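## Task

Get the printed block out of the lowest drawer of the short, slim file cabinet with three drawers and set it inside the tote so no part of it sticks out past the tote's walls. When you finish, every drawer anywhere in the room must be completely closed, the tote must be upright, each cabinet must be roughly where it began, and the robot must be neither toppled nor leaning. Anything that stays in place only because the robot holds it does not count.

## Robot and tools

ROBOT. A LeKiwi: a small three-omni-wheel base with a single five-joint arm and a gripper. The shoulder sits 0.07 m ahead of the base centre and 0.21 m above the floor. The hand reaches up to 0.44 m from the shoulder. Loose objects may occasionally get nudged by something other than the robot.

FRAMES. Base frame: origin on the floor at the wheel centre, x forward, y left, z up. hand_pose is reported in this frame and marks the fixed jaw's tip at the point where the moving jaw closes. With all arm joints at zero, the hand's z axis points forward, its x axis to the robot's right, its y axis down; the moving jaw opens toward the hand's negative y. The odometry frame is the base frame as it was when the scene began. base_odometry counts wheel rotation only, so slipping shows up as travel; heading is positive to the left, -3.142 to 3.142.

execute_actions. Argument "actions": a list holding one action or none (empty = just report state and images). An action may have "base", "joints", or both; their motions start at once and may end at different times. "base" holds exactly one key, each a relative offset from where the base last measured itself in the latest state report: translate_m (metres, forward positive, -1 to 1), sideways_m (metres, left positive, -1 to 1), or rotate_rad (radians, left positive, -3.2 to 3.2). Base speed is about 0.20 m/s and 1.0 rad/s. "joints" is a single object of absolute targets in radians, keyed by name: shoulder_pan_rad -1.919 to 1.919 (0 straight ahead, positive swings right); shoulder_lift_rad -1.745 to 1.745 (0 upper arm almost vertical, positive tilts it forward); elbow_flex_rad -1.69 to 1.58 (0 forearm level when lift is 0, positive drops the hand); wrist_flex_rad -1.658 to 1.658 (0 in line with forearm, positive aims jaws down); wrist_roll_rad -2.743 to 2.841 (positive counter-clockwise seen from the forearm); gripper_rad 0 to 1.919 (0 closed). Done tolerances are about ±0.02 for pan, roll and gripper, ±0.1 lift, ±0.07 elbow, ±0.03 wrist flex. Joint speeds top out at 1.3 to 2.2 rad/s; one action runs at most 15 s. Omitted joints or base may keep pushing toward earlier targets without any status showing it. Unknown keys or values out of range make the whole call rejected with no motion. Argument "cameras": list of cam_front, cam_wrist or all; omitted, null or ["all"] gives every camera, [] gives none. The "pictures" line names the images in order.

wait: "seconds" from 0 to 10; commands nothing and returns the same as an empty action.

zoom_image: "camera" (cam_front or cam_wrist) and "region" [x0, y0, x1, y1] in pixels of that camera's most recent full image, origin top-left, at most 504 by 504. cam_front is fixed on the base, 644x476; cam_wrist rides on the arm, 476x644, so its pose error grows with joint reading errors.

finished_scene: "scene" is the number of the scene being ended. It is final and reports whether the task succeeded, then gives the next task. Replying without any tool call ends everything.

RESULTS. base_status and joint_status tell how each commanded motion ended: "done" (for the base, the wheels turned the full amount, slipping or not), "off_target" (stopped short and may still push), "time_out" (target dropped, holds where it stopped). The robot never reports contact_stop and does not stop on contact. "joint command not followed" plus a "cause:" line means a safety check held back the arm targets (the gripper still moves); after it, send fresh targets for all five arm joints. "not_followed" marks a withheld joint, which may be retried on later actions. on_its_own describes motion you did not command. joint_positions carries a fixed offset up to 2 degrees per joint, so hand_pose can be about 26 mm off. A Motor temperatures line lists one value per arm joint in joint_positions order. If a call reports a stop, the remaining motion, wait and finished_scene calls in that reply are skipped.

GRIPPER. Tip gap is 0.04 m at 0.5, 0.08 m at 1.0, 0.11 m fully open. Close to slightly less than the object's width; after closing, "off_target" means the jaws met something, "done" means maybe nothing is held. Once stopped on an object, command 0.2 rad below the reading to hold it. Avoid closing to 0 on an object.

WEAK JOINTS. A joint blocked for 2 s total while its target is roughly 0.3 rad or more past its reading silently drops to 20% force. Restore it by commanding 0.1 rad from its reading, away from the obstacle (for the gripper this means opening and releasing).

HEAT. Holding loads warms motors, even while you think. A MOTOR HOT line appears from 55 °C; at 70 °C the arm is stopped, overheated motors go limp until cooled (an OVER-TEMPERATURE FAULT line, with joints showing limit_stop_at_motor_heat; resend targets afterwards). The base still finishes its command.

BALANCE AND CARE. The robot tips forward easily. At rest it can hold 0.15 kg with hand x = 0.25 m but only 0.03 kg at 0.43 m; with shoulder_lift_rad at 1 or more, only 0.04 kg at 0.25 m and none beyond 0.3 m. Pulling drawers, pressing down on floor or furniture, pushing up under shelves, or big arm swings while loaded can tip it; carry loads with the hand tucked in. The robot keeps its last command while you think. Avoid dropping things, slamming drawers, hard collisions and heavy shoving, and do not move cabinets or tip the tote.

Each tool is called after "Emit:" by a JSON object that holds its "op" and its "data", one argument or row to a line.

## Session

Emit:
{"op": "execute_actions", "data": {
  "actions": []
}}

Scene clock: 0.00 s.
Motor temperatures (°C, as the motors report them): [23 28 27 24 24]
base_odometry: x=+0.000 y=+0.000 heading=+0.000 (m, m, rad; odometry frame)
base_status: not commanded
joint_positions: shoulder_pan_rad=-0.174 shoulder_lift_rad=-1.496 elbow_flex_rad=-0.199 wrist_flex_rad=+1.363 wrist_roll_rad=-1.518 gripper_rad=+1.920
joint_status: not commanded
hand_pose: x=+0.1152 y=+0.0163 z=+0.4306 quat_wxyz=(+0.811, -0.051, +0.578, +0.069) (m; base frame)
pictures: cam_front, cam_wrist
Images, in order (width x height): cam_front 644x476, cam_wrist 476x644.

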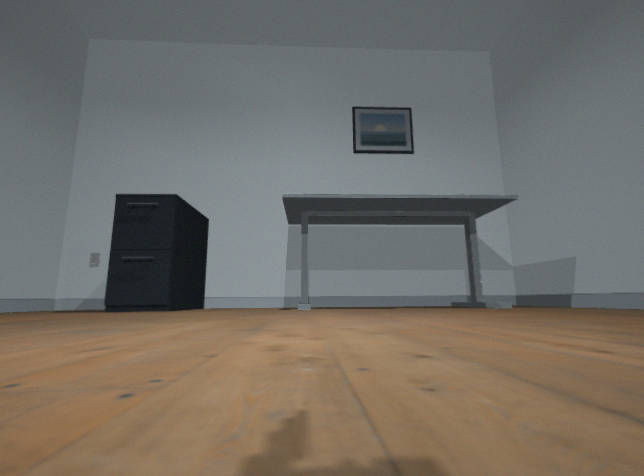

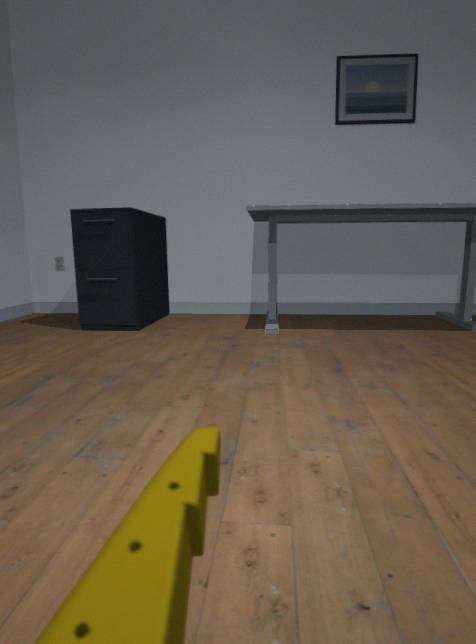

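Emit:
{"op": "execute_actions", "data": {
  "actions": [
    {"base":{"rotate_rad":2.0}}
  ],
  "cameras": ["cam_front"]
}}

Scene clock: 3.03 s.
Motor temperatures (°C, as the motors report them): [23 28 27 24 24]
base_odometry: x=+0.000 y=+0.000 heading=+1.996 (m, m, rad; odometry frame)
base_status: done
joint_positions: shoulder_pan_rad=-0.174 shoulder_lift_rad=-1.496 elbow_flex_rad=-0.199 wrist_flex_rad=+1.363 wrist_roll_rad=-1.518 gripper_rad=+1.920
joint_status: not commanded
hand_pose: x=+0.1152 y=+0.0163 z=+0.4306 quat_wxyz=(+0.811, -0.051, +0.578, +0.069) (m; base frame)
pictures: cam_front
Images, in order (width x height): cam_front 644x476.

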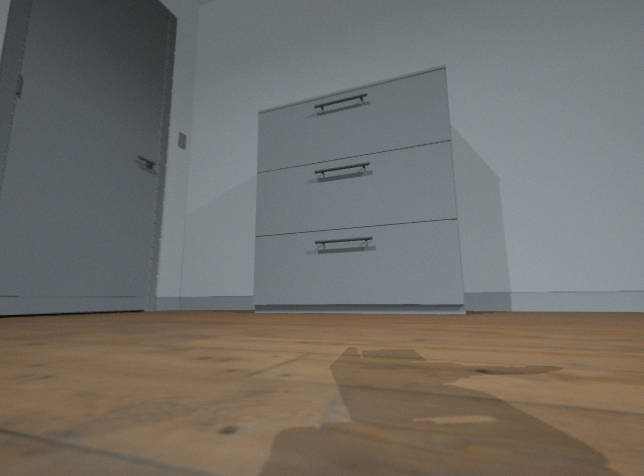

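This one is wide; look for the narrow one.

Emit:
{"op": "execute_actions", "data": {
  "actions": [
    {"base":{"rotate_rad":2.0}}
  ],
  "cameras": ["cam_front"]
}}

Scene clock: 6.07 s.
Motor temperatures (°C, as the motors report them): [23 28 27 24 24]
base_odometry: x=+0.000 y=+0.000 heading=-2.290 (m, m, rad; odometry frame)
base_status: done
joint_positions: shoulder_pan_rad=-0.174 shoulder_lift_rad=-1.496 elbow_flex_rad=-0.199 wrist_flex_rad=+1.363 wrist_roll_rad=-1.518 gripper_rad=+1.920
joint_status: not commanded
hand_pose: x=+0.1152 y=+0.0163 z=+0.4306 quat_wxyz=(+0.811, -0.051, +0.578, +0.069) (m; base frame)
pictures: cam_front
Images, in order (width x height): cam_front 644x476.

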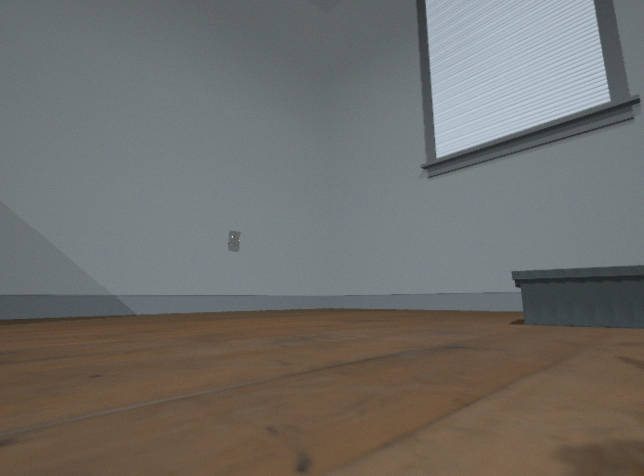

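Emit:
{"op": "execute_actions", "data": {
  "actions": [
    {"base":{"rotate_rad":-0.8}}
  ],
  "cameras": ["cam_front"]
}}

Scene clock: 7.90 s.
Motor temperatures (°C, as the motors report them): [23 28 27 24 24]
base_odometry: x=+0.000 y=+0.000 heading=-3.087 (m, m, rad; odometry frame)
base_status: done
joint_positions: shoulder_pan_rad=-0.174 shoulder_lift_rad=-1.496 elbow_flex_rad=-0.199 wrist_flex_rad=+1.363 wrist_roll_rad=-1.518 gripper_rad=+1.920
joint_status: not commanded
hand_pose: x=+0.1152 y=+0.0163 z=+0.4306 quat_wxyz=(+0.811, -0.051, +0.578, +0.069) (m; base frame)
pictures: cam_front
Images, in order (width x height): cam_front 644x476.

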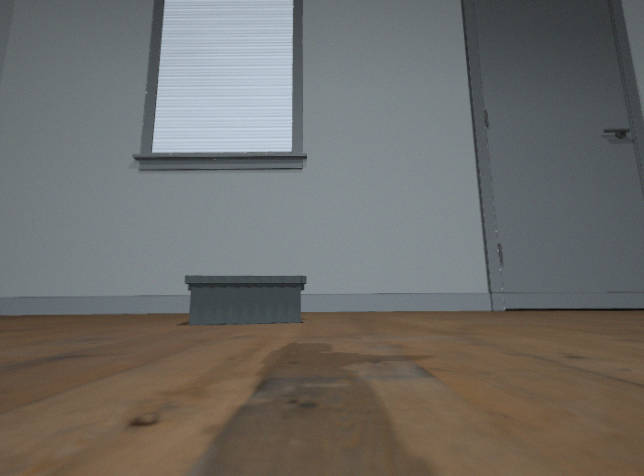

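Unseen: right side (heading ~-1.3).

Emit:
{"op": "execute_actions", "data": {
  "actions": [
    {"base":{"rotate_rad":1.8}}
  ],
  "cameras": ["cam_front"]
}}

Scene clock: 10.70 s.
Motor temperatures (°C, as the motors report them): [23 28 27 24 24]
base_odometry: x=+0.000 y=+0.000 heading=-1.291 (m, m, rad; odometry frame)
base_status: done
joint_positions: shoulder_pan_rad=-0.174 shoulder_lift_rad=-1.496 elbow_flex_rad=-0.199 wrist_flex_rad=+1.363 wrist_roll_rad=-1.518 gripper_rad=+1.920
joint_status: not commanded
hand_pose: x=+0.1152 y=+0.0163 z=+0.4306 quat_wxyz=(+0.811, -0.051, +0.578, +0.069) (m; base frame)
pictures: cam_front
Images, in order (width x height): cam_front 644x476.

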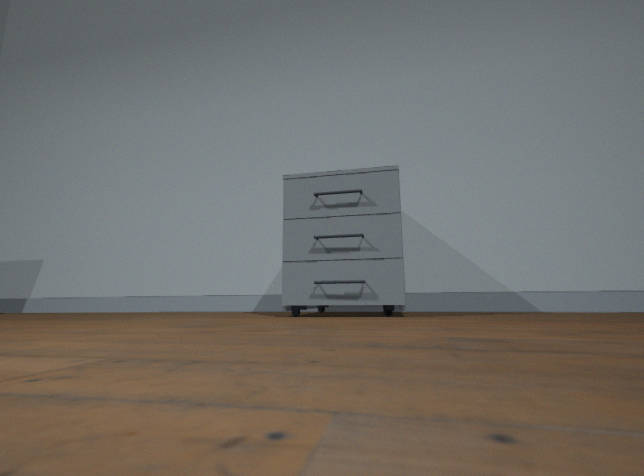

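Emit:
{"op": "execute_actions", "data": {
  "actions": [
    {"base":{"rotate_rad":-0.28}}
  ],
  "cameras": []
}}

Emit:
{"op": "execute_actions", "data": {
  "actions": [
    {"base":{"sideways_m":0.27}}
  ],
  "cameras": []
}}

Emit:
{"op": "execute_actions", "data": {
  "actions": [
    {"base":{"translate_m":0.6},"joints":{"shoulder_pan_rad":0,"shoulder_lift_rad":0.3,"elbow_flex_rad":1.2,"wrist_flex_rad":-1.5,"wrist_roll_rad":0,"gripper_rad":1.0}}
  ]
}}

Scene clock: 12.00 s.
Motor temperatures (°C, as the motors report them): [23 28 27 24 24]
base_odometry: x=+0.000 y=+0.000 heading=-1.567 (m, m, rad; odometry frame)
base_status: done
joint_positions: shoulder_pan_rad=-0.174 shoulder_lift_rad=-1.496 elbow_flex_rad=-0.199 wrist_flex_rad=+1.363 wrist_roll_rad=-1.518 gripper_rad=+1.920
joint_status: not commanded
hand_pose: x=+0.1152 y=+0.0163 z=+0.4306 quat_wxyz=(+0.811, -0.051, +0.578, +0.069) (m; base frame)
pictures: none
No camera images: the call's "cameras" was empty. Leave "cameras" out to get every camera's image.

Scene clock: 14.33 s.
Motor temperatures (°C, as the motors report them): [23 28 27 24 24]
base_odometry: x=+0.269 y=+0.001 heading=-1.569 (m, m, rad; odometry frame)
base_status: done
joint_positions: shoulder_pan_rad=-0.174 shoulder_lift_rad=-1.496 elbow_flex_rad=-0.199 wrist_flex_rad=+1.363 wrist_roll_rad=-1.518 gripper_rad=+1.920
joint_status: not commanded
hand_pose: x=+0.1152 y=+0.0163 z=+0.4306 quat_wxyz=(+0.811, -0.051, +0.578, +0.069) (m; base frame)
pictures: none
No camera images: the call's "cameras" was empty. Leave "cameras" out to get every camera's image.

Scene clock: 18.30 s.
Motor temperatures (°C, as the motors report them): [23 28 27 24 24]
base_odometry: x=+0.271 y=-0.599 heading=-1.568 (m, m, rad; odometry frame)
base_status: done
joint_positions: shoulder_pan_rad=-0.006 shoulder_lift_rad=+0.302 elbow_flex_rad=+1.198 wrist_flex_rad=-1.483 wrist_roll_rad=-0.010 gripper_rad=+1.008
joint_status: all done
hand_pose: x=+0.3326 y=+0.0017 z=+0.1631 quat_wxyz=(+0.511, -0.491, +0.518, -0.479) (m; base frame)
pictures: cam_front, cam_wrist
camera_calibration (this result's frames):
cam_wrist: T_world_to_cam=[[0.0230358, -0.0815747, 0.996401, -0.173328], [-0.517683, -0.85361, -0.0579162, 0.204983], [0.855262, -0.514486, -0.0618934, -0.20222], [0, 0, 0, 1]] pos_world=[0.28306, 0.0567974, 0.17206]
Images, in order (width x height): cam_front 644x476, cam_wrist 476x644.

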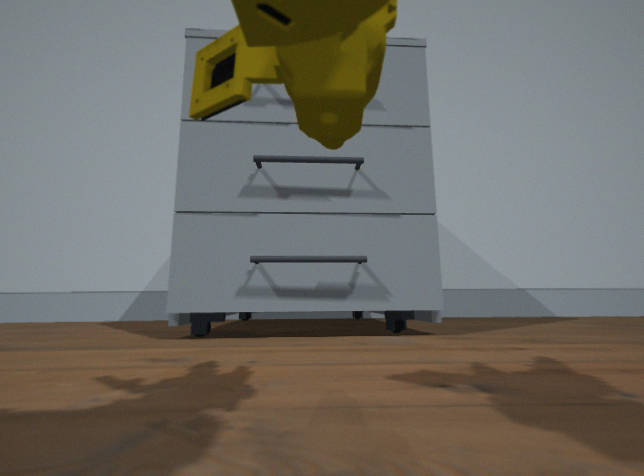

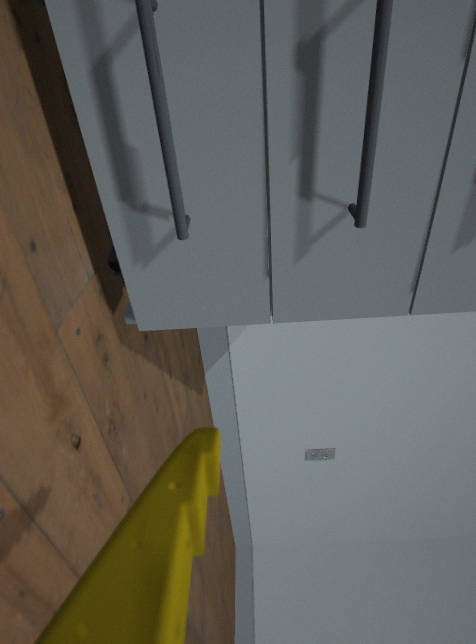

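Emit:
{"op": "execute_actions", "data": {
  "actions": [
    {"joints":{"shoulder_lift_rad":0.5,"elbow_flex_rad":1.25,"wrist_flex_rad":-1.65}}
  ],
  "cameras": []
}}

Scene clock: 19.13 s.
Motor temperatures (°C, as the motors report them): [23 28 27 24 24]
base_odometry: x=+0.271 y=-0.599 heading=-1.568 (m, m, rad; odometry frame)
base_status: not commanded
joint_positions: shoulder_pan_rad=-0.006 shoulder_lift_rad=+0.502 elbow_flex_rad=+1.247 wrist_flex_rad=-1.632 wrist_roll_rad=-0.010 gripper_rad=+1.008
joint_status: all done
hand_pose: x=+0.3158 y=+0.0016 z=+0.1338 quat_wxyz=(+0.485, -0.514, +0.542, -0.454) (m; base frame)
pictures: none
No camera images: the call's "cameras" was empty. Leave "cameras" out to get every camera's image.

Emit:
{"op": "execute_actions", "data": {
  "actions": [
    {"joints":{"shoulder_lift_rad":0.65},"base":{"translate_m":0.24}}
  ]
}}

Scene clock: 21.33 s.
Motor temperatures (°C, as the motors report them): [23 28 27 24 24]
base_odometry: x=+0.271 y=-0.838 heading=-1.568 (m, m, rad; odometry frame)
base_status: done
joint_positions: shoulder_pan_rad=-0.006 shoulder_lift_rad=+0.654 elbow_flex_rad=+1.247 wrist_flex_rad=-1.633 wrist_roll_rad=-0.010 gripper_rad=+1.008
joint_status: all done
hand_pose: x=+0.3020 y=+0.0016 z=+0.1019 quat_wxyz=(+0.443, -0.547, +0.577, -0.415) (m; base frame)
pictures: cam_front, cam_wrist
camera_calibration (this result's frames):
cam_wrist: T_world_to_cam=[[0.268882, -0.08001, 0.959844, -0.182149], [-0.515747, -0.853598, 0.0733229, 0.171437], [0.813454, -0.514752, -0.270782, -0.14597], [0, 0, 0, 1]] pos_world=[0.256134, 0.0566261, 0.122738]
Images, in order (width x height): cam_front 644x476, cam_wrist 476x644.

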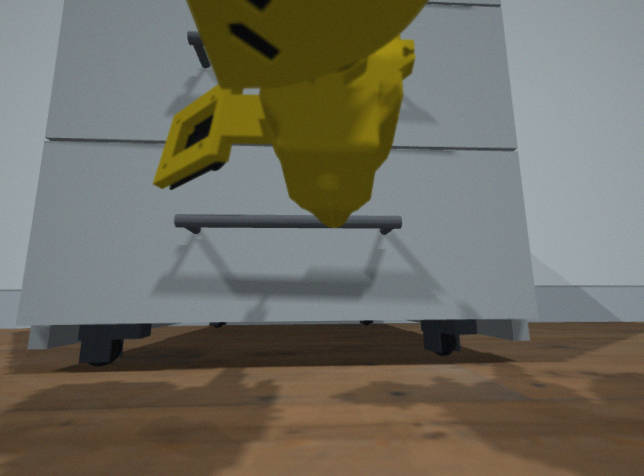

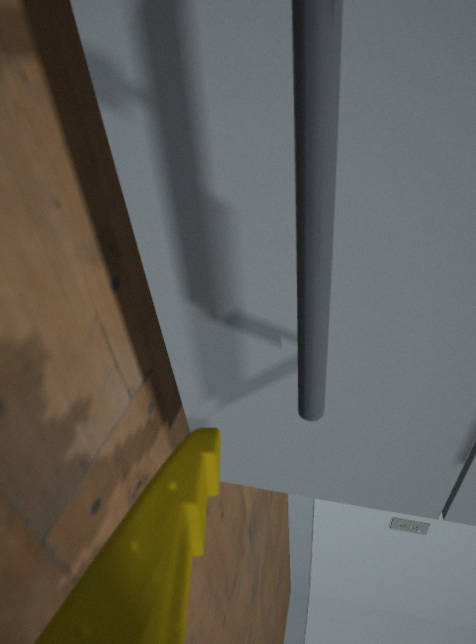

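Emit:
{"op": "execute_actions", "data": {
  "actions": [
    {"base":{"translate_m":0.05}}
  ],
  "cameras": []
}}

Emit:
{"op": "execute_actions", "data": {
  "actions": [
    {"joints":{"gripper_rad":0.1}}
  ],
  "cameras": ["cam_wrist"]
}}

Scene clock: 22.53 s.
Motor temperatures (°C, as the motors report them): [23 28 27 24 24]
base_odometry: x=+0.271 y=-0.888 heading=-1.569 (m, m, rad; odometry frame)
base_status: done
joint_positions: shoulder_pan_rad=-0.006 shoulder_lift_rad=+0.654 elbow_flex_rad=+1.247 wrist_flex_rad=-1.633 wrist_roll_rad=-0.010 gripper_rad=+1.008
joint_status: not commanded
hand_pose: x=+0.3020 y=+0.0016 z=+0.1019 quat_wxyz=(+0.443, -0.547, +0.577, -0.415) (m; base frame)
pictures: none
No camera images: the call's "cameras" was empty. Leave "cameras" out to get every camera's image.

Scene clock: 23.60 s.
Motor temperatures (°C, as the motors report them): [23 28 27 24 24]
base_odometry: x=+0.271 y=-0.888 heading=-1.569 (m, m, rad; odometry frame)
base_status: not commanded
joint_positions: shoulder_pan_rad=-0.005 shoulder_lift_rad=+0.652 elbow_flex_rad=+1.247 wrist_flex_rad=-1.652 wrist_roll_rad=-0.010 gripper_rad=+0.119
joint_status: all done
hand_pose: x=+0.3030 y=+0.0012 z=+0.1050 quat_wxyz=(+0.448, -0.543, +0.573, -0.420) (m; base frame)
pictures: cam_wrist
camera_calibration (this result's frames):
cam_wrist: T_world_to_cam=[[0.249566, -0.0805151, 0.965005, -0.180158], [-0.518414, -0.852812, 0.0629159, 0.173349], [0.817902, -0.515974, -0.254573, -0.149213], [0, 0, 0, 1]] pos_world=[0.25687, 0.056339, 0.124962]
Images, in order (width x height): cam_wrist 476x644.

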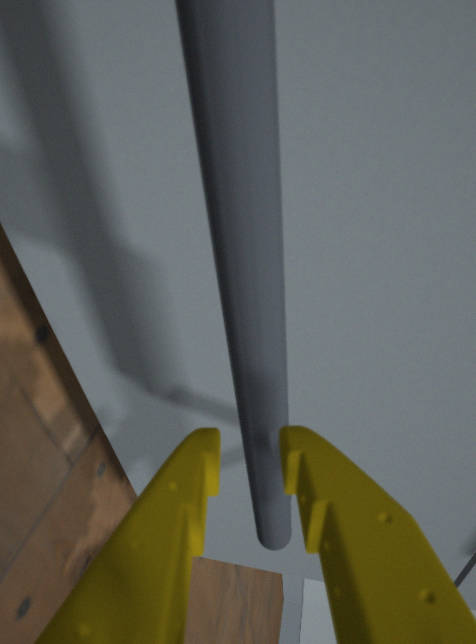

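Probably around the bar. Pull.

Emit:
{"op": "execute_actions", "data": {
  "actions": [
    {"base":{"translate_m":-0.3}}
  ],
  "cameras": ["cam_front"]
}}

Scene clock: 26.13 s.
Motor temperatures (°C, as the motors report them): [23 28 27 24 24]
base_odometry: x=+0.271 y=-0.588 heading=-1.568 (m, m, rad; odometry frame)
base_status: done
joint_positions: shoulder_pan_rad=-0.005 shoulder_lift_rad=+0.652 elbow_flex_rad=+1.247 wrist_flex_rad=-1.652 wrist_roll_rad=-0.010 gripper_rad=+0.108
joint_status: not commanded
hand_pose: x=+0.3030 y=+0.0012 z=+0.1050 quat_wxyz=(+0.448, -0.543, +0.573, -0.420) (m; base frame)
pictures: cam_front
Images, in order (width x height): cam_front 644x476.

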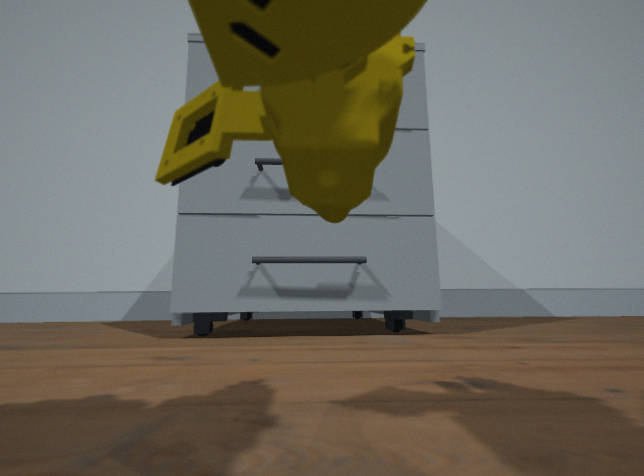

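Missed; go further.

Emit:
{"op": "execute_actions", "data": {
  "actions": [
    {"base":{"translate_m":0.33},"joints":{"gripper_rad":0.8}}
  ],
  "cameras": []
}}

Emit:
{"op": "execute_actions", "data": {
  "actions": [
    {"joints":{"gripper_rad":0.05}}
  ],
  "cameras": []
}}

Emit:
{"op": "execute_actions", "data": {
  "actions": [
    {"base":{"translate_m":-0.3}}
  ],
  "cameras": ["cam_front"]
}}

Scene clock: 28.87 s.
Motor temperatures (°C, as the motors report them): [23 28 27 24 24]
base_odometry: x=+0.271 y=-0.918 heading=-1.569 (m, m, rad; odometry frame)
base_status: done
joint_positions: shoulder_pan_rad=-0.005 shoulder_lift_rad=+0.654 elbow_flex_rad=+1.250 wrist_flex_rad=-1.652 wrist_roll_rad=-0.010 gripper_rad=+0.795
joint_status: all done
hand_pose: x=+0.3023 y=+0.0012 z=+0.1043 quat_wxyz=(+0.447, -0.544, +0.574, -0.419) (m; base frame)
pictures: none
No camera images: the call's "cameras" was empty. Leave "cameras" out to get every camera's image.

Scene clock: 29.77 s.
Motor temperatures (°C, as the motors report them): [23 28 27 24 24]
base_odometry: x=+0.271 y=-0.918 heading=-1.569 (m, m, rad; odometry frame)
base_status: not commanded
joint_positions: shoulder_pan_rad=-0.003 shoulder_lift_rad=+0.654 elbow_flex_rad=+1.252 wrist_flex_rad=-1.652 wrist_roll_rad=-0.010 gripper_rad=+0.059
joint_status: all done
hand_pose: x=+0.3021 y=+0.0008 z=+0.1041 quat_wxyz=(+0.446, -0.543, +0.575, -0.419) (m; base frame)
pictures: none
No camera images: the call's "cameras" was empty. Leave "cameras" out to get every camera's image.

Scene clock: 32.23 s.
Motor temperatures (°C, as the motors report them): [23 28 27 24 24]
base_odometry: x=+0.271 y=-0.618 heading=-1.569 (m, m, rad; odometry frame)
base_status: done
joint_positions: shoulder_pan_rad=+0.004 shoulder_lift_rad=+0.654 elbow_flex_rad=+1.238 wrist_flex_rad=-1.650 wrist_roll_rad=-0.006 gripper_rad=+0.060
joint_status: not commanded
hand_pose: x=+0.3044 y=-0.0010 z=+0.1055 quat_wxyz=(+0.447, -0.540, +0.573, -0.425) (m; base frame)
pictures: cam_front
Images, in order (width x height): cam_front 644x476.

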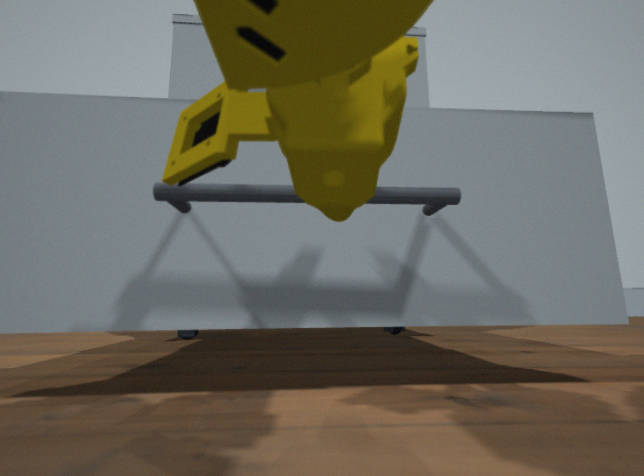

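Open. Release and look inside.

Emit:
{"op": "execute_actions", "data": {
  "actions": [
    {"joints":{"gripper_rad":1.0}}
  ],
  "cameras": []
}}

Emit:
{"op": "execute_actions", "data": {
  "actions": [
    {"base":{"translate_m":-0.04}}
  ],
  "cameras": []
}}

Emit:
{"op": "execute_actions", "data": {
  "actions": [
    {"joints":{"shoulder_lift_rad":0.0,"elbow_flex_rad":0.0,"wrist_flex_rad":1.3}}
  ],
  "cameras": ["cam_wrist"]
}}

Scene clock: 33.33 s.
Motor temperatures (°C, as the motors report them): [23 28 27 24 24]
base_odometry: x=+0.271 y=-0.618 heading=-1.569 (m, m, rad; odometry frame)
base_status: not commanded
joint_positions: shoulder_pan_rad=+0.004 shoulder_lift_rad=+0.654 elbow_flex_rad=+1.244 wrist_flex_rad=-1.650 wrist_roll_rad=-0.006 gripper_rad=+0.990
joint_status: all done
hand_pose: x=+0.3033 y=-0.0010 z=+0.1048 quat_wxyz=(+0.445, -0.541, +0.574, -0.423) (m; base frame)
pictures: none
No camera images: the call's "cameras" was empty. Leave "cameras" out to get every camera's image.

Scene clock: 34.37 s.
Motor temperatures (°C, as the motors report them): [23 28 27 24 24]
base_odometry: x=+0.271 y=-0.579 heading=-1.569 (m, m, rad; odometry frame)
base_status: done
joint_positions: shoulder_pan_rad=+0.004 shoulder_lift_rad=+0.654 elbow_flex_rad=+1.244 wrist_flex_rad=-1.650 wrist_roll_rad=-0.006 gripper_rad=+0.992
joint_status: not commanded
hand_pose: x=+0.3033 y=-0.0010 z=+0.1048 quat_wxyz=(+0.445, -0.541, +0.574, -0.423) (m; base frame)
pictures: none
No camera images: the call's "cameras" was empty. Leave "cameras" out to get every camera's image.

Scene clock: 36.93 s.
Motor temperatures (°C, as the motors report them): [23 28 27 24 24]
base_odometry: x=+0.271 y=-0.578 heading=-1.569 (m, m, rad; odometry frame)
base_status: not commanded
joint_positions: shoulder_pan_rad=+0.004 shoulder_lift_rad=+0.045 elbow_flex_rad=+0.037 wrist_flex_rad=+1.292 wrist_roll_rad=-0.006 gripper_rad=+0.992
joint_status: all done
hand_pose: x=+0.2889 y=-0.0009 z=+0.1553 quat_wxyz=(+0.071, -0.683, +0.724, -0.068) (m; base frame)
pictures: cam_wrist
camera_calibration (this result's frames):
cam_wrist: T_world_to_cam=[[0.978322, -0.0814117, 0.190416, -0.31563], [-0.167945, -0.849872, 0.499512, -0.00802816], [0.121163, -0.520663, -0.845121, 0.167052], [0, 0, 0, 1]] pos_world=[0.287199, 0.0544591, 0.205291]
Images, in order (width x height): cam_wrist 476x644.

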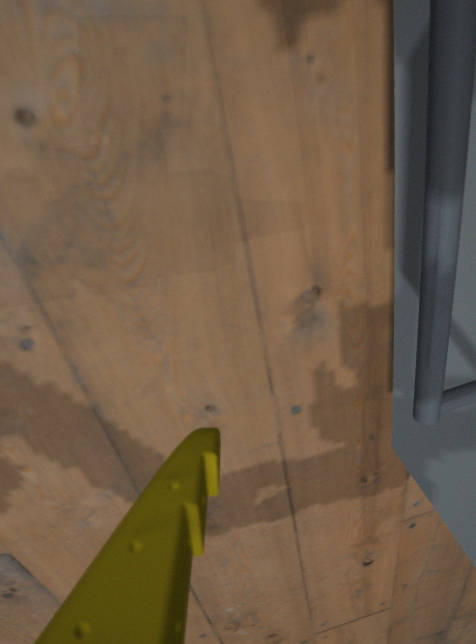

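Raise hand above the drawer front (~0.23) and move in.

Emit:
{"op": "execute_actions", "data": {
  "actions": [
    {"joints":{"shoulder_lift_rad":0.0,"elbow_flex_rad":-0.6,"wrist_flex_rad":1.6},"base":{"translate_m":0.12}}
  ],
  "cameras": ["cam_wrist"]
}}

Scene clock: 38.63 s.
Motor temperatures (°C, as the motors report them): [23 28 27 24 24]
base_odometry: x=+0.271 y=-0.698 heading=-1.569 (m, m, rad; odometry frame)
base_status: done
joint_positions: shoulder_pan_rad=+0.004 shoulder_lift_rad=+0.038 elbow_flex_rad=-0.566 wrist_flex_rad=+1.596 wrist_roll_rad=-0.006 gripper_rad=+0.992
joint_status: all done
hand_pose: x=+0.3140 y=-0.0011 z=+0.2482 quat_wxyz=(+0.180, -0.664, +0.705, -0.171) (m; base frame)
pictures: cam_wrist
camera_calibration (this result's frames):
cam_wrist: T_world_to_cam=[[0.875849, -0.0809635, 0.475745, -0.396497], [-0.310476, -0.849249, 0.427061, 0.0124422], [0.369449, -0.521749, -0.768951, 0.145568], [0, 0, 0, 1]] pos_world=[0.297354, 0.0544147, 0.295252]
Images, in order (width x height): cam_wrist 476x644.

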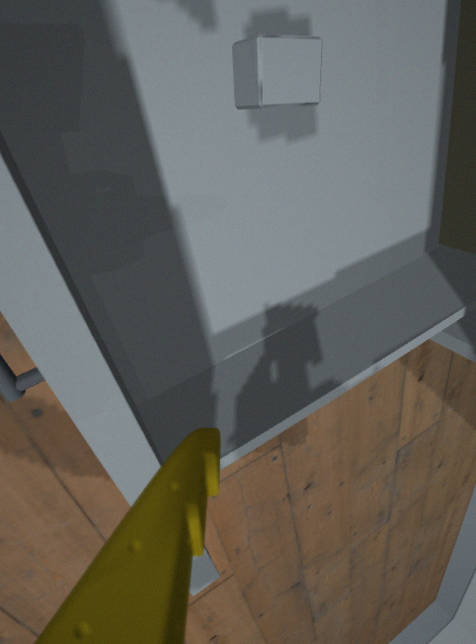

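Emit:
{"op": "execute_actions", "data": {
  "actions": [
    {"joints":{"shoulder_pan_rad":-0.2,"shoulder_lift_rad":0.3,"elbow_flex_rad":-0.5,"wrist_flex_rad":1.6},"base":{"translate_m":0.08}}
  ],
  "cameras": ["cam_wrist"]
}}

Scene clock: 40.10 s.
Motor temperatures (°C, as the motors report them): [23 28 27 24 24]
base_odometry: x=+0.271 y=-0.777 heading=-1.569 (m, m, rad; odometry frame)
base_status: done
joint_positions: shoulder_pan_rad=-0.194 shoulder_lift_rad=+0.311 elbow_flex_rad=-0.497 wrist_flex_rad=+1.596 wrist_roll_rad=-0.006 gripper_rad=+0.992
joint_status: all done
hand_pose: x=+0.3035 y=+0.0464 z=+0.1777 quat_wxyz=(+0.063, -0.752, +0.654, -0.049) (m; base frame)
pictures: cam_wrist
camera_calibration (this result's frames):
cam_wrist: T_world_to_cam=[[0.981462, 0.11373, 0.154265, -0.333857], [0.0205642, -0.862747, 0.505218, -0.0341787], [0.19055, -0.49268, -0.849092, 0.187186], [0, 0, 0, 1]] pos_world=[0.292702, 0.100705, 0.227708]
Images, in order (width x height): cam_wrist 476x644.

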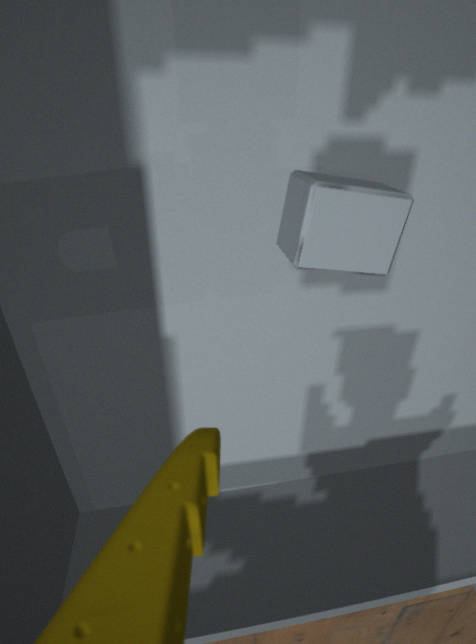

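Emit:
{"op": "execute_actions", "data": {
  "actions": [
    {"joints":{"shoulder_pan_rad":-0.24,"shoulder_lift_rad":0.75,"elbow_flex_rad":-0.65,"wrist_flex_rad":1.5}}
  ],
  "cameras": ["cam_wrist"]
}}

Scene clock: 41.17 s.
Motor temperatures (°C, as the motors report them): [23 28 27 24 24]
base_odometry: x=+0.271 y=-0.777 heading=-1.569 (m, m, rad; odometry frame)
base_status: not commanded
joint_positions: shoulder_pan_rad=-0.233 shoulder_lift_rad=+0.770 elbow_flex_rad=-0.616 wrist_flex_rad=+1.507 wrist_roll_rad=-0.006 gripper_rad=+0.992
joint_status: all done
hand_pose: x=+0.3012 y=+0.0557 z=+0.0955 quat_wxyz=(-0.036, -0.767, +0.640, +0.027) (m; base frame)
pictures: cam_wrist
camera_calibration (this result's frames):
cam_wrist: T_world_to_cam=[[0.983483, 0.154517, -0.0942659, -0.29911], [0.18098, -0.83128, 0.525567, -0.0365743], [0.00284789, -0.533946, -0.845514, 0.18093], [0, 0, 0, 1]] pos_world=[0.300274, 0.112421, 0.144005]
Images, in order (width x height): cam_wrist 476x644.

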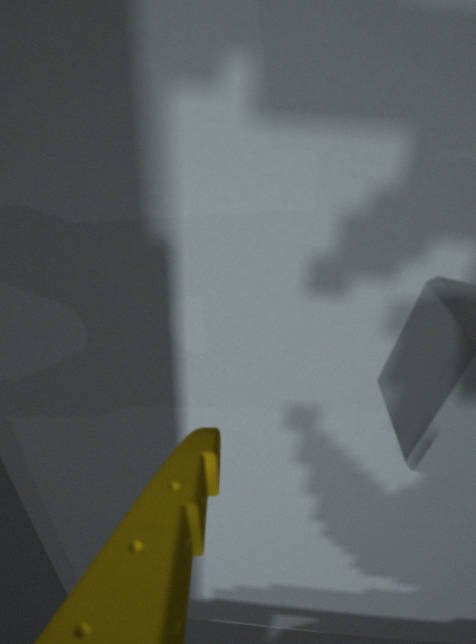

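Need ~4 cm farther forward.

Emit:
{"op": "execute_actions", "data": {
  "actions": [
    {"joints":{"shoulder_lift_rad":0.95,"elbow_flex_rad":-1.0,"wrist_flex_rad":1.5}}
  ],
  "cameras": ["cam_wrist"]
}}

Scene clock: 42.07 s.
Motor temperatures (°C, as the motors report them): [23 28 27 24 24]
base_odometry: x=+0.271 y=-0.777 heading=-1.569 (m, m, rad; odometry frame)
base_status: not commanded
joint_positions: shoulder_pan_rad=-0.233 shoulder_lift_rad=+0.970 elbow_flex_rad=-0.965 wrist_flex_rad=+1.507 wrist_roll_rad=-0.006 gripper_rad=+0.992
joint_status: all done
hand_pose: x=+0.3351 y=+0.0638 z=+0.0933 quat_wxyz=(+0.024, -0.767, +0.641, -0.018) (m; base frame)
pictures: cam_wrist
camera_calibration (this result's frames):
cam_wrist: T_world_to_cam=[[0.986408, 0.155213, 0.0539196, -0.348768], [0.105352, -0.849258, 0.51736, -0.00759351], [0.126093, -0.504648, -0.854068, 0.1409], [0, 0, 0, 1]] pos_world=[0.327061, 0.118789, 0.143072]
Images, in order (width x height): cam_wrist 476x644.

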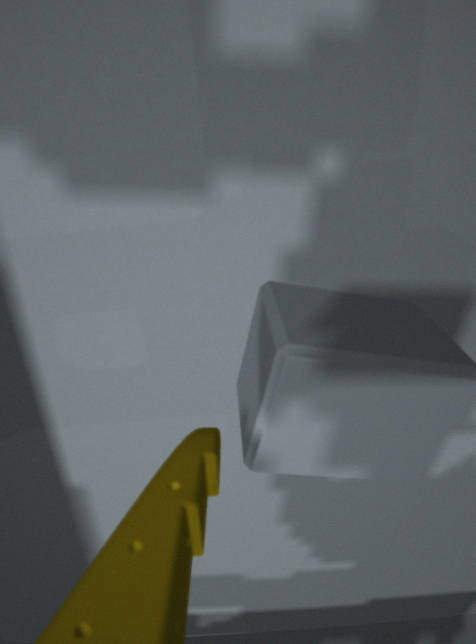

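Emit:
{"op": "execute_actions", "data": {
  "actions": [
    {"joints":{"gripper_rad":0.3}}
  ],
  "cameras": []
}}

Scene clock: 43.03 s.
Motor temperatures (°C, as the motors report them): [23 28 27 24 24]
base_odometry: x=+0.271 y=-0.777 heading=-1.569 (m, m, rad; odometry frame)
base_status: not commanded
joint_positions: shoulder_pan_rad=-0.233 shoulder_lift_rad=+0.970 elbow_flex_rad=-0.965 wrist_flex_rad=+1.507 wrist_roll_rad=-0.006 gripper_rad=+0.309
joint_status: all done
hand_pose: x=+0.3351 y=+0.0638 z=+0.0933 quat_wxyz=(+0.024, -0.767, +0.641, -0.018) (m; base frame)
pictures: none
No camera images: the call's "cameras" was empty. Leave "cameras" out to get every camera's image.

Missed (too high or too far right). Reopen, pan left and lower.

Emit:
{"op": "execute_actions", "data": {
  "actions": [
    {"joints":{"gripper_rad":1.1,"shoulder_pan_rad":-0.3}}
  ],
  "cameras": []
}}

Emit:
{"op": "execute_actions", "data": {
  "actions": [
    {"joints":{"shoulder_lift_rad":1.08,"wrist_flex_rad":1.4}}
  ],
  "cameras": []
}}

Emit:
{"op": "execute_actions", "data": {
  "actions": [
    {"joints":{"gripper_rad":0.3}}
  ],
  "cameras": ["cam_wrist"]
}}

Scene clock: 44.10 s.
Motor temperatures (°C, as the motors report them): [23 28 27 24 24]
base_odometry: x=+0.271 y=-0.777 heading=-1.569 (m, m, rad; odometry frame)
base_status: not commanded
joint_positions: shoulder_pan_rad=-0.292 shoulder_lift_rad=+0.970 elbow_flex_rad=-0.965 wrist_flex_rad=+1.507 wrist_roll_rad=-0.006 gripper_rad=+1.090
joint_status: all done
hand_pose: x=+0.3309 y=+0.0793 z=+0.0933 quat_wxyz=(+0.024, -0.785, +0.618, -0.017) (m; base frame)
pictures: none
No camera images: the call's "cameras" was empty. Leave "cameras" out to get every camera's image.

Scene clock: 44.80 s.
Motor temperatures (°C, as the motors report them): [23 28 27 24 24]
base_odometry: x=+0.271 y=-0.777 heading=-1.569 (m, m, rad; odometry frame)
base_status: not commanded
joint_positions: shoulder_pan_rad=-0.292 shoulder_lift_rad=+1.101 elbow_flex_rad=-0.968 wrist_flex_rad=+1.410 wrist_roll_rad=-0.006 gripper_rad=+1.092
joint_status: all done
hand_pose: x=+0.3296 y=+0.0789 z=+0.0613 quat_wxyz=(+0.011, -0.786, +0.618, -0.008) (m; base frame)
pictures: none
No camera images: the call's "cameras" was empty. Leave "cameras" out to get every camera's image.

Scene clock: 45.73 s.
Motor temperatures (°C, as the motors report them): [23 28 27 24 24]
base_odometry: x=+0.271 y=-0.777 heading=-1.569 (m, m, rad; odometry frame)
base_status: not commanded
joint_positions: shoulder_pan_rad=-0.293 shoulder_lift_rad=+1.101 elbow_flex_rad=-0.968 wrist_flex_rad=+1.409 wrist_roll_rad=-0.006 gripper_rad=+0.310
joint_status: all done
hand_pose: x=+0.3298 y=+0.0794 z=+0.0613 quat_wxyz=(+0.012, -0.786, +0.618, -0.008) (m; base frame)
pictures: cam_wrist
camera_calibration (this result's frames):
cam_wrist: T_world_to_cam=[[0.976499, 0.214255, 0.0233556, -0.343763], [0.171175, -0.83684, 0.519997, -0.0000817157], [0.130957, -0.503779, -0.853848, 0.120434], [0, 0, 0, 1]] pos_world=[0.319927, 0.134257, 0.110903]
Images, in order (width x height): cam_wrist 476x644.

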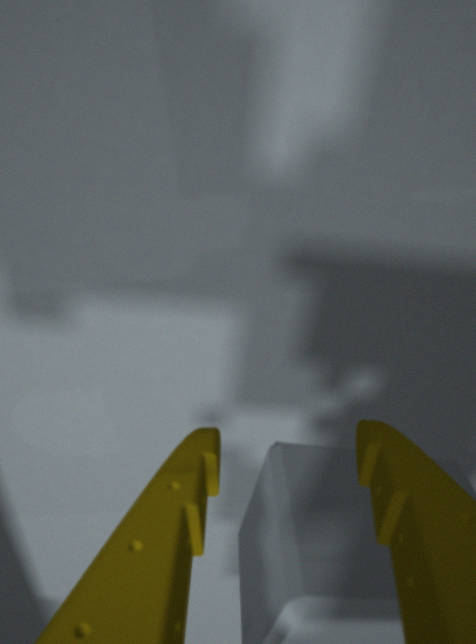

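Overshot left; pan back.

Emit:
{"op": "execute_actions", "data": {
  "actions": [
    {"joints":{"gripper_rad":1.1}}
  ],
  "cameras": []
}}

Emit:
{"op": "execute_actions", "data": {
  "actions": [
    {"joints":{"shoulder_pan_rad":-0.2}}
  ],
  "cameras": []
}}

Emit:
{"op": "execute_actions", "data": {
  "actions": [
    {"joints":{"gripper_rad":0.3}}
  ],
  "cameras": ["cam_wrist"]
}}

Scene clock: 49.13 s.
Motor temperatures (°C, as the motors report them): [23 28 27 24 24]
base_odometry: x=+0.271 y=-0.777 heading=-1.569 (m, m, rad; odometry frame)
base_status: not commanded
joint_positions: shoulder_pan_rad=-0.293 shoulder_lift_rad=+1.101 elbow_flex_rad=-0.968 wrist_flex_rad=+1.409 wrist_roll_rad=-0.006 gripper_rad=+1.090
joint_status: all done
hand_pose: x=+0.3298 y=+0.0794 z=+0.0613 quat_wxyz=(+0.012, -0.786, +0.618, -0.008) (m; base frame)
pictures: none
No camera images: the call's "cameras" was empty. Leave "cameras" out to get every camera's image.

Scene clock: 49.80 s.
Motor temperatures (°C, as the motors report them): [23 28 27 24 24]
base_odometry: x=+0.271 y=-0.777 heading=-1.569 (m, m, rad; odometry frame)
base_status: not commanded
joint_positions: shoulder_pan_rad=-0.206 shoulder_lift_rad=+1.101 elbow_flex_rad=-0.968 wrist_flex_rad=+1.409 wrist_roll_rad=-0.006 gripper_rad=+1.092
joint_status: all done
hand_pose: x=+0.3357 y=+0.0561 z=+0.0613 quat_wxyz=(+0.011, -0.758, +0.652, -0.009) (m; base frame)
pictures: none
No camera images: the call's "cameras" was empty. Leave "cameras" out to get every camera's image.

Scene clock: 50.73 s.
Motor temperatures (°C, as the motors report them): [23 28 27 24 24]
base_odometry: x=+0.271 y=-0.777 heading=-1.569 (m, m, rad; odometry frame)
base_status: not commanded
joint_positions: shoulder_pan_rad=-0.206 shoulder_lift_rad=+1.101 elbow_flex_rad=-0.975 wrist_flex_rad=+1.409 wrist_roll_rad=-0.006 gripper_rad=+0.571
joint_status: gripper_rad off_target (ended at +0.571, target +0.300)
hand_pose: x=+0.3370 y=+0.0564 z=+0.0623 quat_wxyz=(+0.014, -0.758, +0.652, -0.011) (m; base frame)
pictures: cam_wrist
camera_calibration (this result's frames):
cam_wrist: T_world_to_cam=[[0.991274, 0.128121, 0.0309998, -0.346519], [0.0935418, -0.849406, 0.519384, 0.00583565], [0.0928751, -0.511952, -0.853979, 0.122076], [0, 0, 0, 1]] pos_world=[0.331611, 0.11185, 0.111962]
Images, in order (width x height): cam_wrist 476x644.

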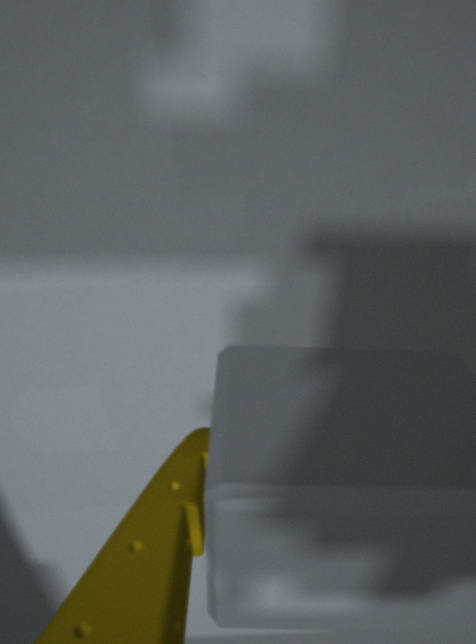

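Emit:
{"op": "execute_actions", "data": {
  "actions": [
    {"joints":{"gripper_rad":0.37,"shoulder_pan_rad":0,"shoulder_lift_rad":-0.3,"elbow_flex_rad":-0.3,"wrist_flex_rad":1.5}}
  ],
  "cameras": []
}}

Emit:
{"op": "execute_actions", "data": {
  "actions": [
    {"base":{"translate_m":0.36}}
  ],
  "cameras": ["cam_front"]
}}

Scene clock: 52.27 s.
Motor temperatures (°C, as the motors report them): [23 28 27 24 24]
base_odometry: x=+0.271 y=-0.777 heading=-1.569 (m, m, rad; odometry frame)
base_status: not commanded
joint_positions: shoulder_pan_rad=-0.008 shoulder_lift_rad=-0.264 elbow_flex_rad=-0.296 wrist_flex_rad=+1.496 wrist_roll_rad=-0.006 gripper_rad=+0.571
joint_status: gripper_rad off_target (ended at +0.571, target +0.370); the others done
hand_pose: x=+0.2954 y=+0.0018 z=+0.2669 quat_wxyz=(+0.227, -0.656, +0.687, -0.213) (m; base frame)
pictures: none
No camera images: the call's "cameras" was empty. Leave "cameras" out to get every camera's image.

Scene clock: 55.03 s.
Motor temperatures (°C, as the motors report them): [23 28 27 24 24]
base_odometry: x=+0.272 y=-1.137 heading=-1.568 (m, m, rad; odometry frame)
base_status: done
joint_positions: shoulder_pan_rad=-0.006 shoulder_lift_rad=-0.308 elbow_flex_rad=-0.294 wrist_flex_rad=+1.513 wrist_roll_rad=-0.006 gripper_rad=+0.567
joint_status: not commanded
hand_pose: x=+0.2903 y=+0.0014 z=+0.2738 quat_wxyz=(+0.236, -0.653, +0.685, -0.222) (m; base frame)
pictures: cam_front
Images, in order (width x height): cam_front 644x476.

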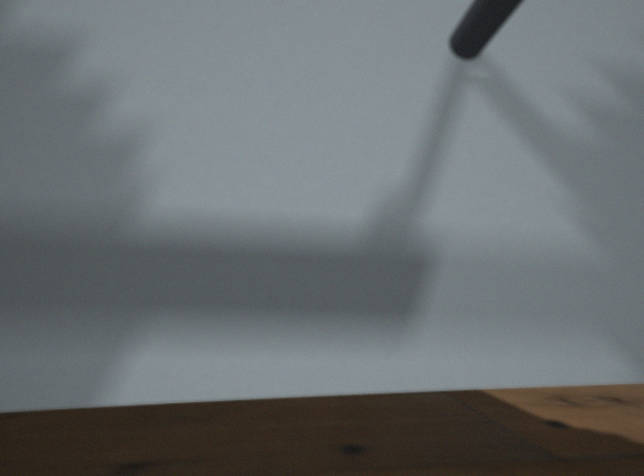

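Hand probably hit the cabinet; tuck it in and push again.

Emit:
{"op": "execute_actions", "data": {
  "actions": [
    {"joints":{"shoulder_lift_rad":-1.3,"elbow_flex_rad":0.3}}
  ],
  "cameras": []
}}

Emit:
{"op": "execute_actions", "data": {
  "actions": [
    {"base":{"translate_m":0.15}}
  ],
  "cameras": []
}}

Emit:
{"op": "execute_actions", "data": {
  "actions": [
    {"base":{"translate_m":-0.5}}
  ],
  "cameras": ["cam_front"]
}}

Scene clock: 56.30 s.
Motor temperatures (°C, as the motors report them): [23 28 27 24 24]
base_odometry: x=+0.272 y=-1.137 heading=-1.569 (m, m, rad; odometry frame)
base_status: not commanded
joint_positions: shoulder_pan_rad=-0.006 shoulder_lift_rad=-1.295 elbow_flex_rad=+0.302 wrist_flex_rad=+1.507 wrist_roll_rad=-0.006 gripper_rad=+0.567
joint_status: all done
hand_pose: x=+0.2020 y=+0.0009 z=+0.2964 quat_wxyz=(+0.367, -0.596, +0.625, -0.345) (m; base frame)
pictures: none
No camera images: the call's "cameras" was empty. Leave "cameras" out to get every camera's image.

Scene clock: 58.03 s.
Motor temperatures (°C, as the motors report them): [23 28 27 24 24]
base_odometry: x=+0.273 y=-1.286 heading=-1.568 (m, m, rad; odometry frame)
base_status: done
joint_positions: shoulder_pan_rad=-0.006 shoulder_lift_rad=-1.310 elbow_flex_rad=+0.304 wrist_flex_rad=+1.513 wrist_roll_rad=-0.006 gripper_rad=+0.567
joint_status: not commanded
hand_pose: x=+0.2002 y=+0.0009 z=+0.2968 quat_wxyz=(+0.369, -0.595, +0.624, -0.348) (m; base frame)
pictures: none
No camera images: the call's "cameras" was empty. Leave "cameras" out to get every camera's image.

Scene clock: 61.50 s.
Motor temperatures (°C, as the motors report them): [23 28 27 24 24]
base_odometry: x=+0.271 y=-0.786 heading=-1.568 (m, m, rad; odometry frame)
base_status: done
joint_positions: shoulder_pan_rad=-0.006 shoulder_lift_rad=-1.310 elbow_flex_rad=+0.304 wrist_flex_rad=+1.513 wrist_roll_rad=-0.006 gripper_rad=+0.567
joint_status: not commanded
hand_pose: x=+0.2002 y=+0.0009 z=+0.2968 quat_wxyz=(+0.369, -0.595, +0.624, -0.348) (m; base frame)
pictures: cam_front
Images, in order (width x height): cam_front 644x476.

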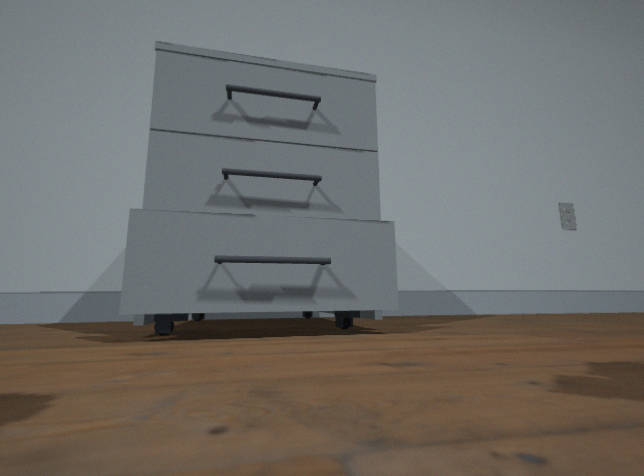

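Emit:
{"op": "execute_actions", "data": {
  "actions": [
    {"base":{"rotate_rad":0.25},"joints":{"shoulder_pan_rad":1.8}}
  ],
  "cameras": []
}}

Emit:
{"op": "execute_actions", "data": {
  "actions": [
    {"base":{"translate_m":0.55}}
  ],
  "cameras": []
}}

Emit:
{"op": "execute_actions", "data": {
  "actions": [
    {"base":{"translate_m":-0.5}}
  ],
  "cameras": ["cam_front"]
}}

Scene clock: 68.87 s.
Motor temperatures (°C, as the motors report them): [23 28 27 24 24]
base_odometry: x=+0.271 y=-0.786 heading=-1.322 (m, m, rad; odometry frame)
base_status: done
joint_positions: shoulder_pan_rad=+1.793 shoulder_lift_rad=-1.310 elbow_flex_rad=+0.304 wrist_flex_rad=+1.513 wrist_roll_rad=-0.006 gripper_rad=+0.567
joint_status: all done
hand_pose: x=+0.0377 y=-0.1299 z=+0.2968 quat_wxyz=(-0.042, +0.119, +0.854, -0.505) (m; base frame)
pictures: none
No camera images: the call's "cameras" was empty. Leave "cameras" out to get every camera's image.

Scene clock: 72.60 s.
Motor temperatures (°C, as the motors report them): [23 28 27 24 24]
base_odometry: x=+0.406 y=-1.319 heading=-1.322 (m, m, rad; odometry frame)
base_status: done
joint_positions: shoulder_pan_rad=+1.793 shoulder_lift_rad=-1.310 elbow_flex_rad=+0.304 wrist_flex_rad=+1.513 wrist_roll_rad=-0.006 gripper_rad=+0.567
joint_status: not commanded
hand_pose: x=+0.0377 y=-0.1299 z=+0.2968 quat_wxyz=(-0.042, +0.119, +0.854, -0.505) (m; base frame)
pictures: none
No camera images: the call's "cameras" was empty. Leave "cameras" out to get every camera's image.

Scene clock: 76.07 s.
Motor temperatures (°C, as the motors report them): [23 28 27 24 24]
base_odometry: x=+0.284 y=-0.835 heading=-1.322 (m, m, rad; odometry frame)
base_status: done
joint_positions: shoulder_pan_rad=+1.793 shoulder_lift_rad=-1.310 elbow_flex_rad=+0.304 wrist_flex_rad=+1.513 wrist_roll_rad=-0.006 gripper_rad=+0.567
joint_status: not commanded
hand_pose: x=+0.0377 y=-0.1299 z=+0.2968 quat_wxyz=(-0.042, +0.119, +0.854, -0.505) (m; base frame)
pictures: cam_front
Images, in order (width x height): cam_front 644x476.

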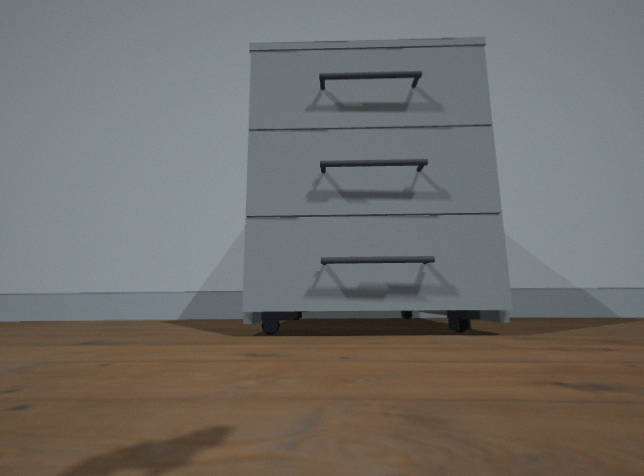

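Shut. Turn toward tote.

Emit:
{"op": "execute_actions", "data": {
  "actions": [
    {"base":{"rotate_rad":-1.9},"joints":{"shoulder_pan_rad":0}}
  ],
  "cameras": ["cam_front"]
}}

Scene clock: 79.00 s.
Motor temperatures (°C, as the motors report them): [23 28 27 24 24]
base_odometry: x=+0.284 y=-0.835 heading=+3.065 (m, m, rad; odometry frame)
base_status: done
joint_positions: shoulder_pan_rad=+0.007 shoulder_lift_rad=-1.310 elbow_flex_rad=+0.304 wrist_flex_rad=+1.513 wrist_roll_rad=-0.006 gripper_rad=+0.567
joint_status: all done
hand_pose: x=+0.2002 y=-0.0010 z=+0.2968 quat_wxyz=(+0.367, -0.590, +0.628, -0.350) (m; base frame)
pictures: cam_front
Images, in order (width x height): cam_front 644x476.

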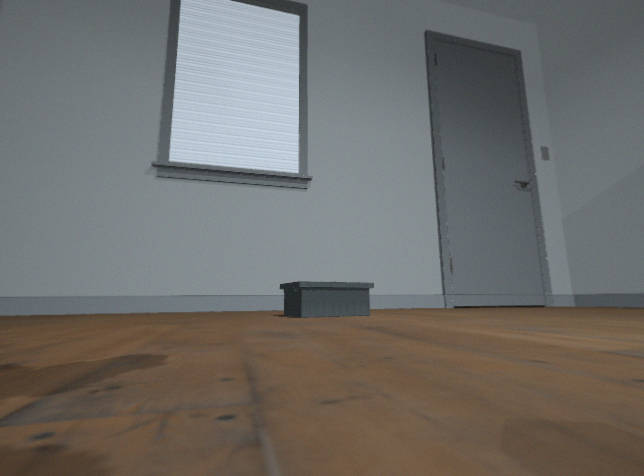

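Emit:
{"op": "execute_actions", "data": {
  "actions": [
    {"base":{"translate_m":1.0}}
  ],
  "cameras": ["cam_front"]
}}

Scene clock: 85.00 s.
Motor temperatures (°C, as the motors report them): [23 28 27 24 24]
base_odometry: x=-0.713 y=-0.758 heading=+3.065 (m, m, rad; odometry frame)
base_status: done
joint_positions: shoulder_pan_rad=+0.007 shoulder_lift_rad=-1.310 elbow_flex_rad=+0.304 wrist_flex_rad=+1.513 wrist_roll_rad=-0.006 gripper_rad=+0.567
joint_status: not commanded
hand_pose: x=+0.2002 y=-0.0010 z=+0.2968 quat_wxyz=(+0.367, -0.590, +0.628, -0.350) (m; base frame)
pictures: cam_front
Images, in order (width x height): cam_front 644x476.

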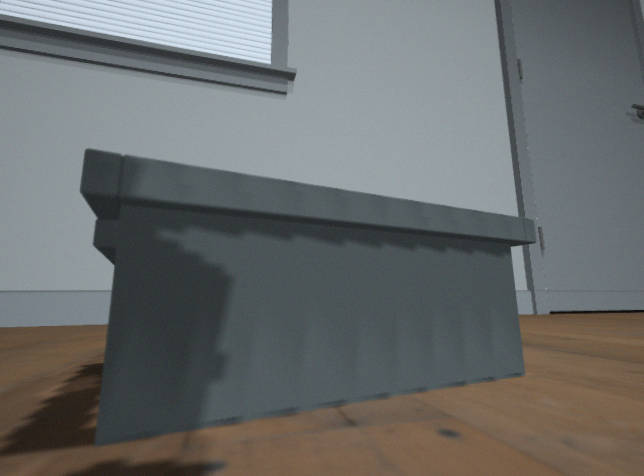

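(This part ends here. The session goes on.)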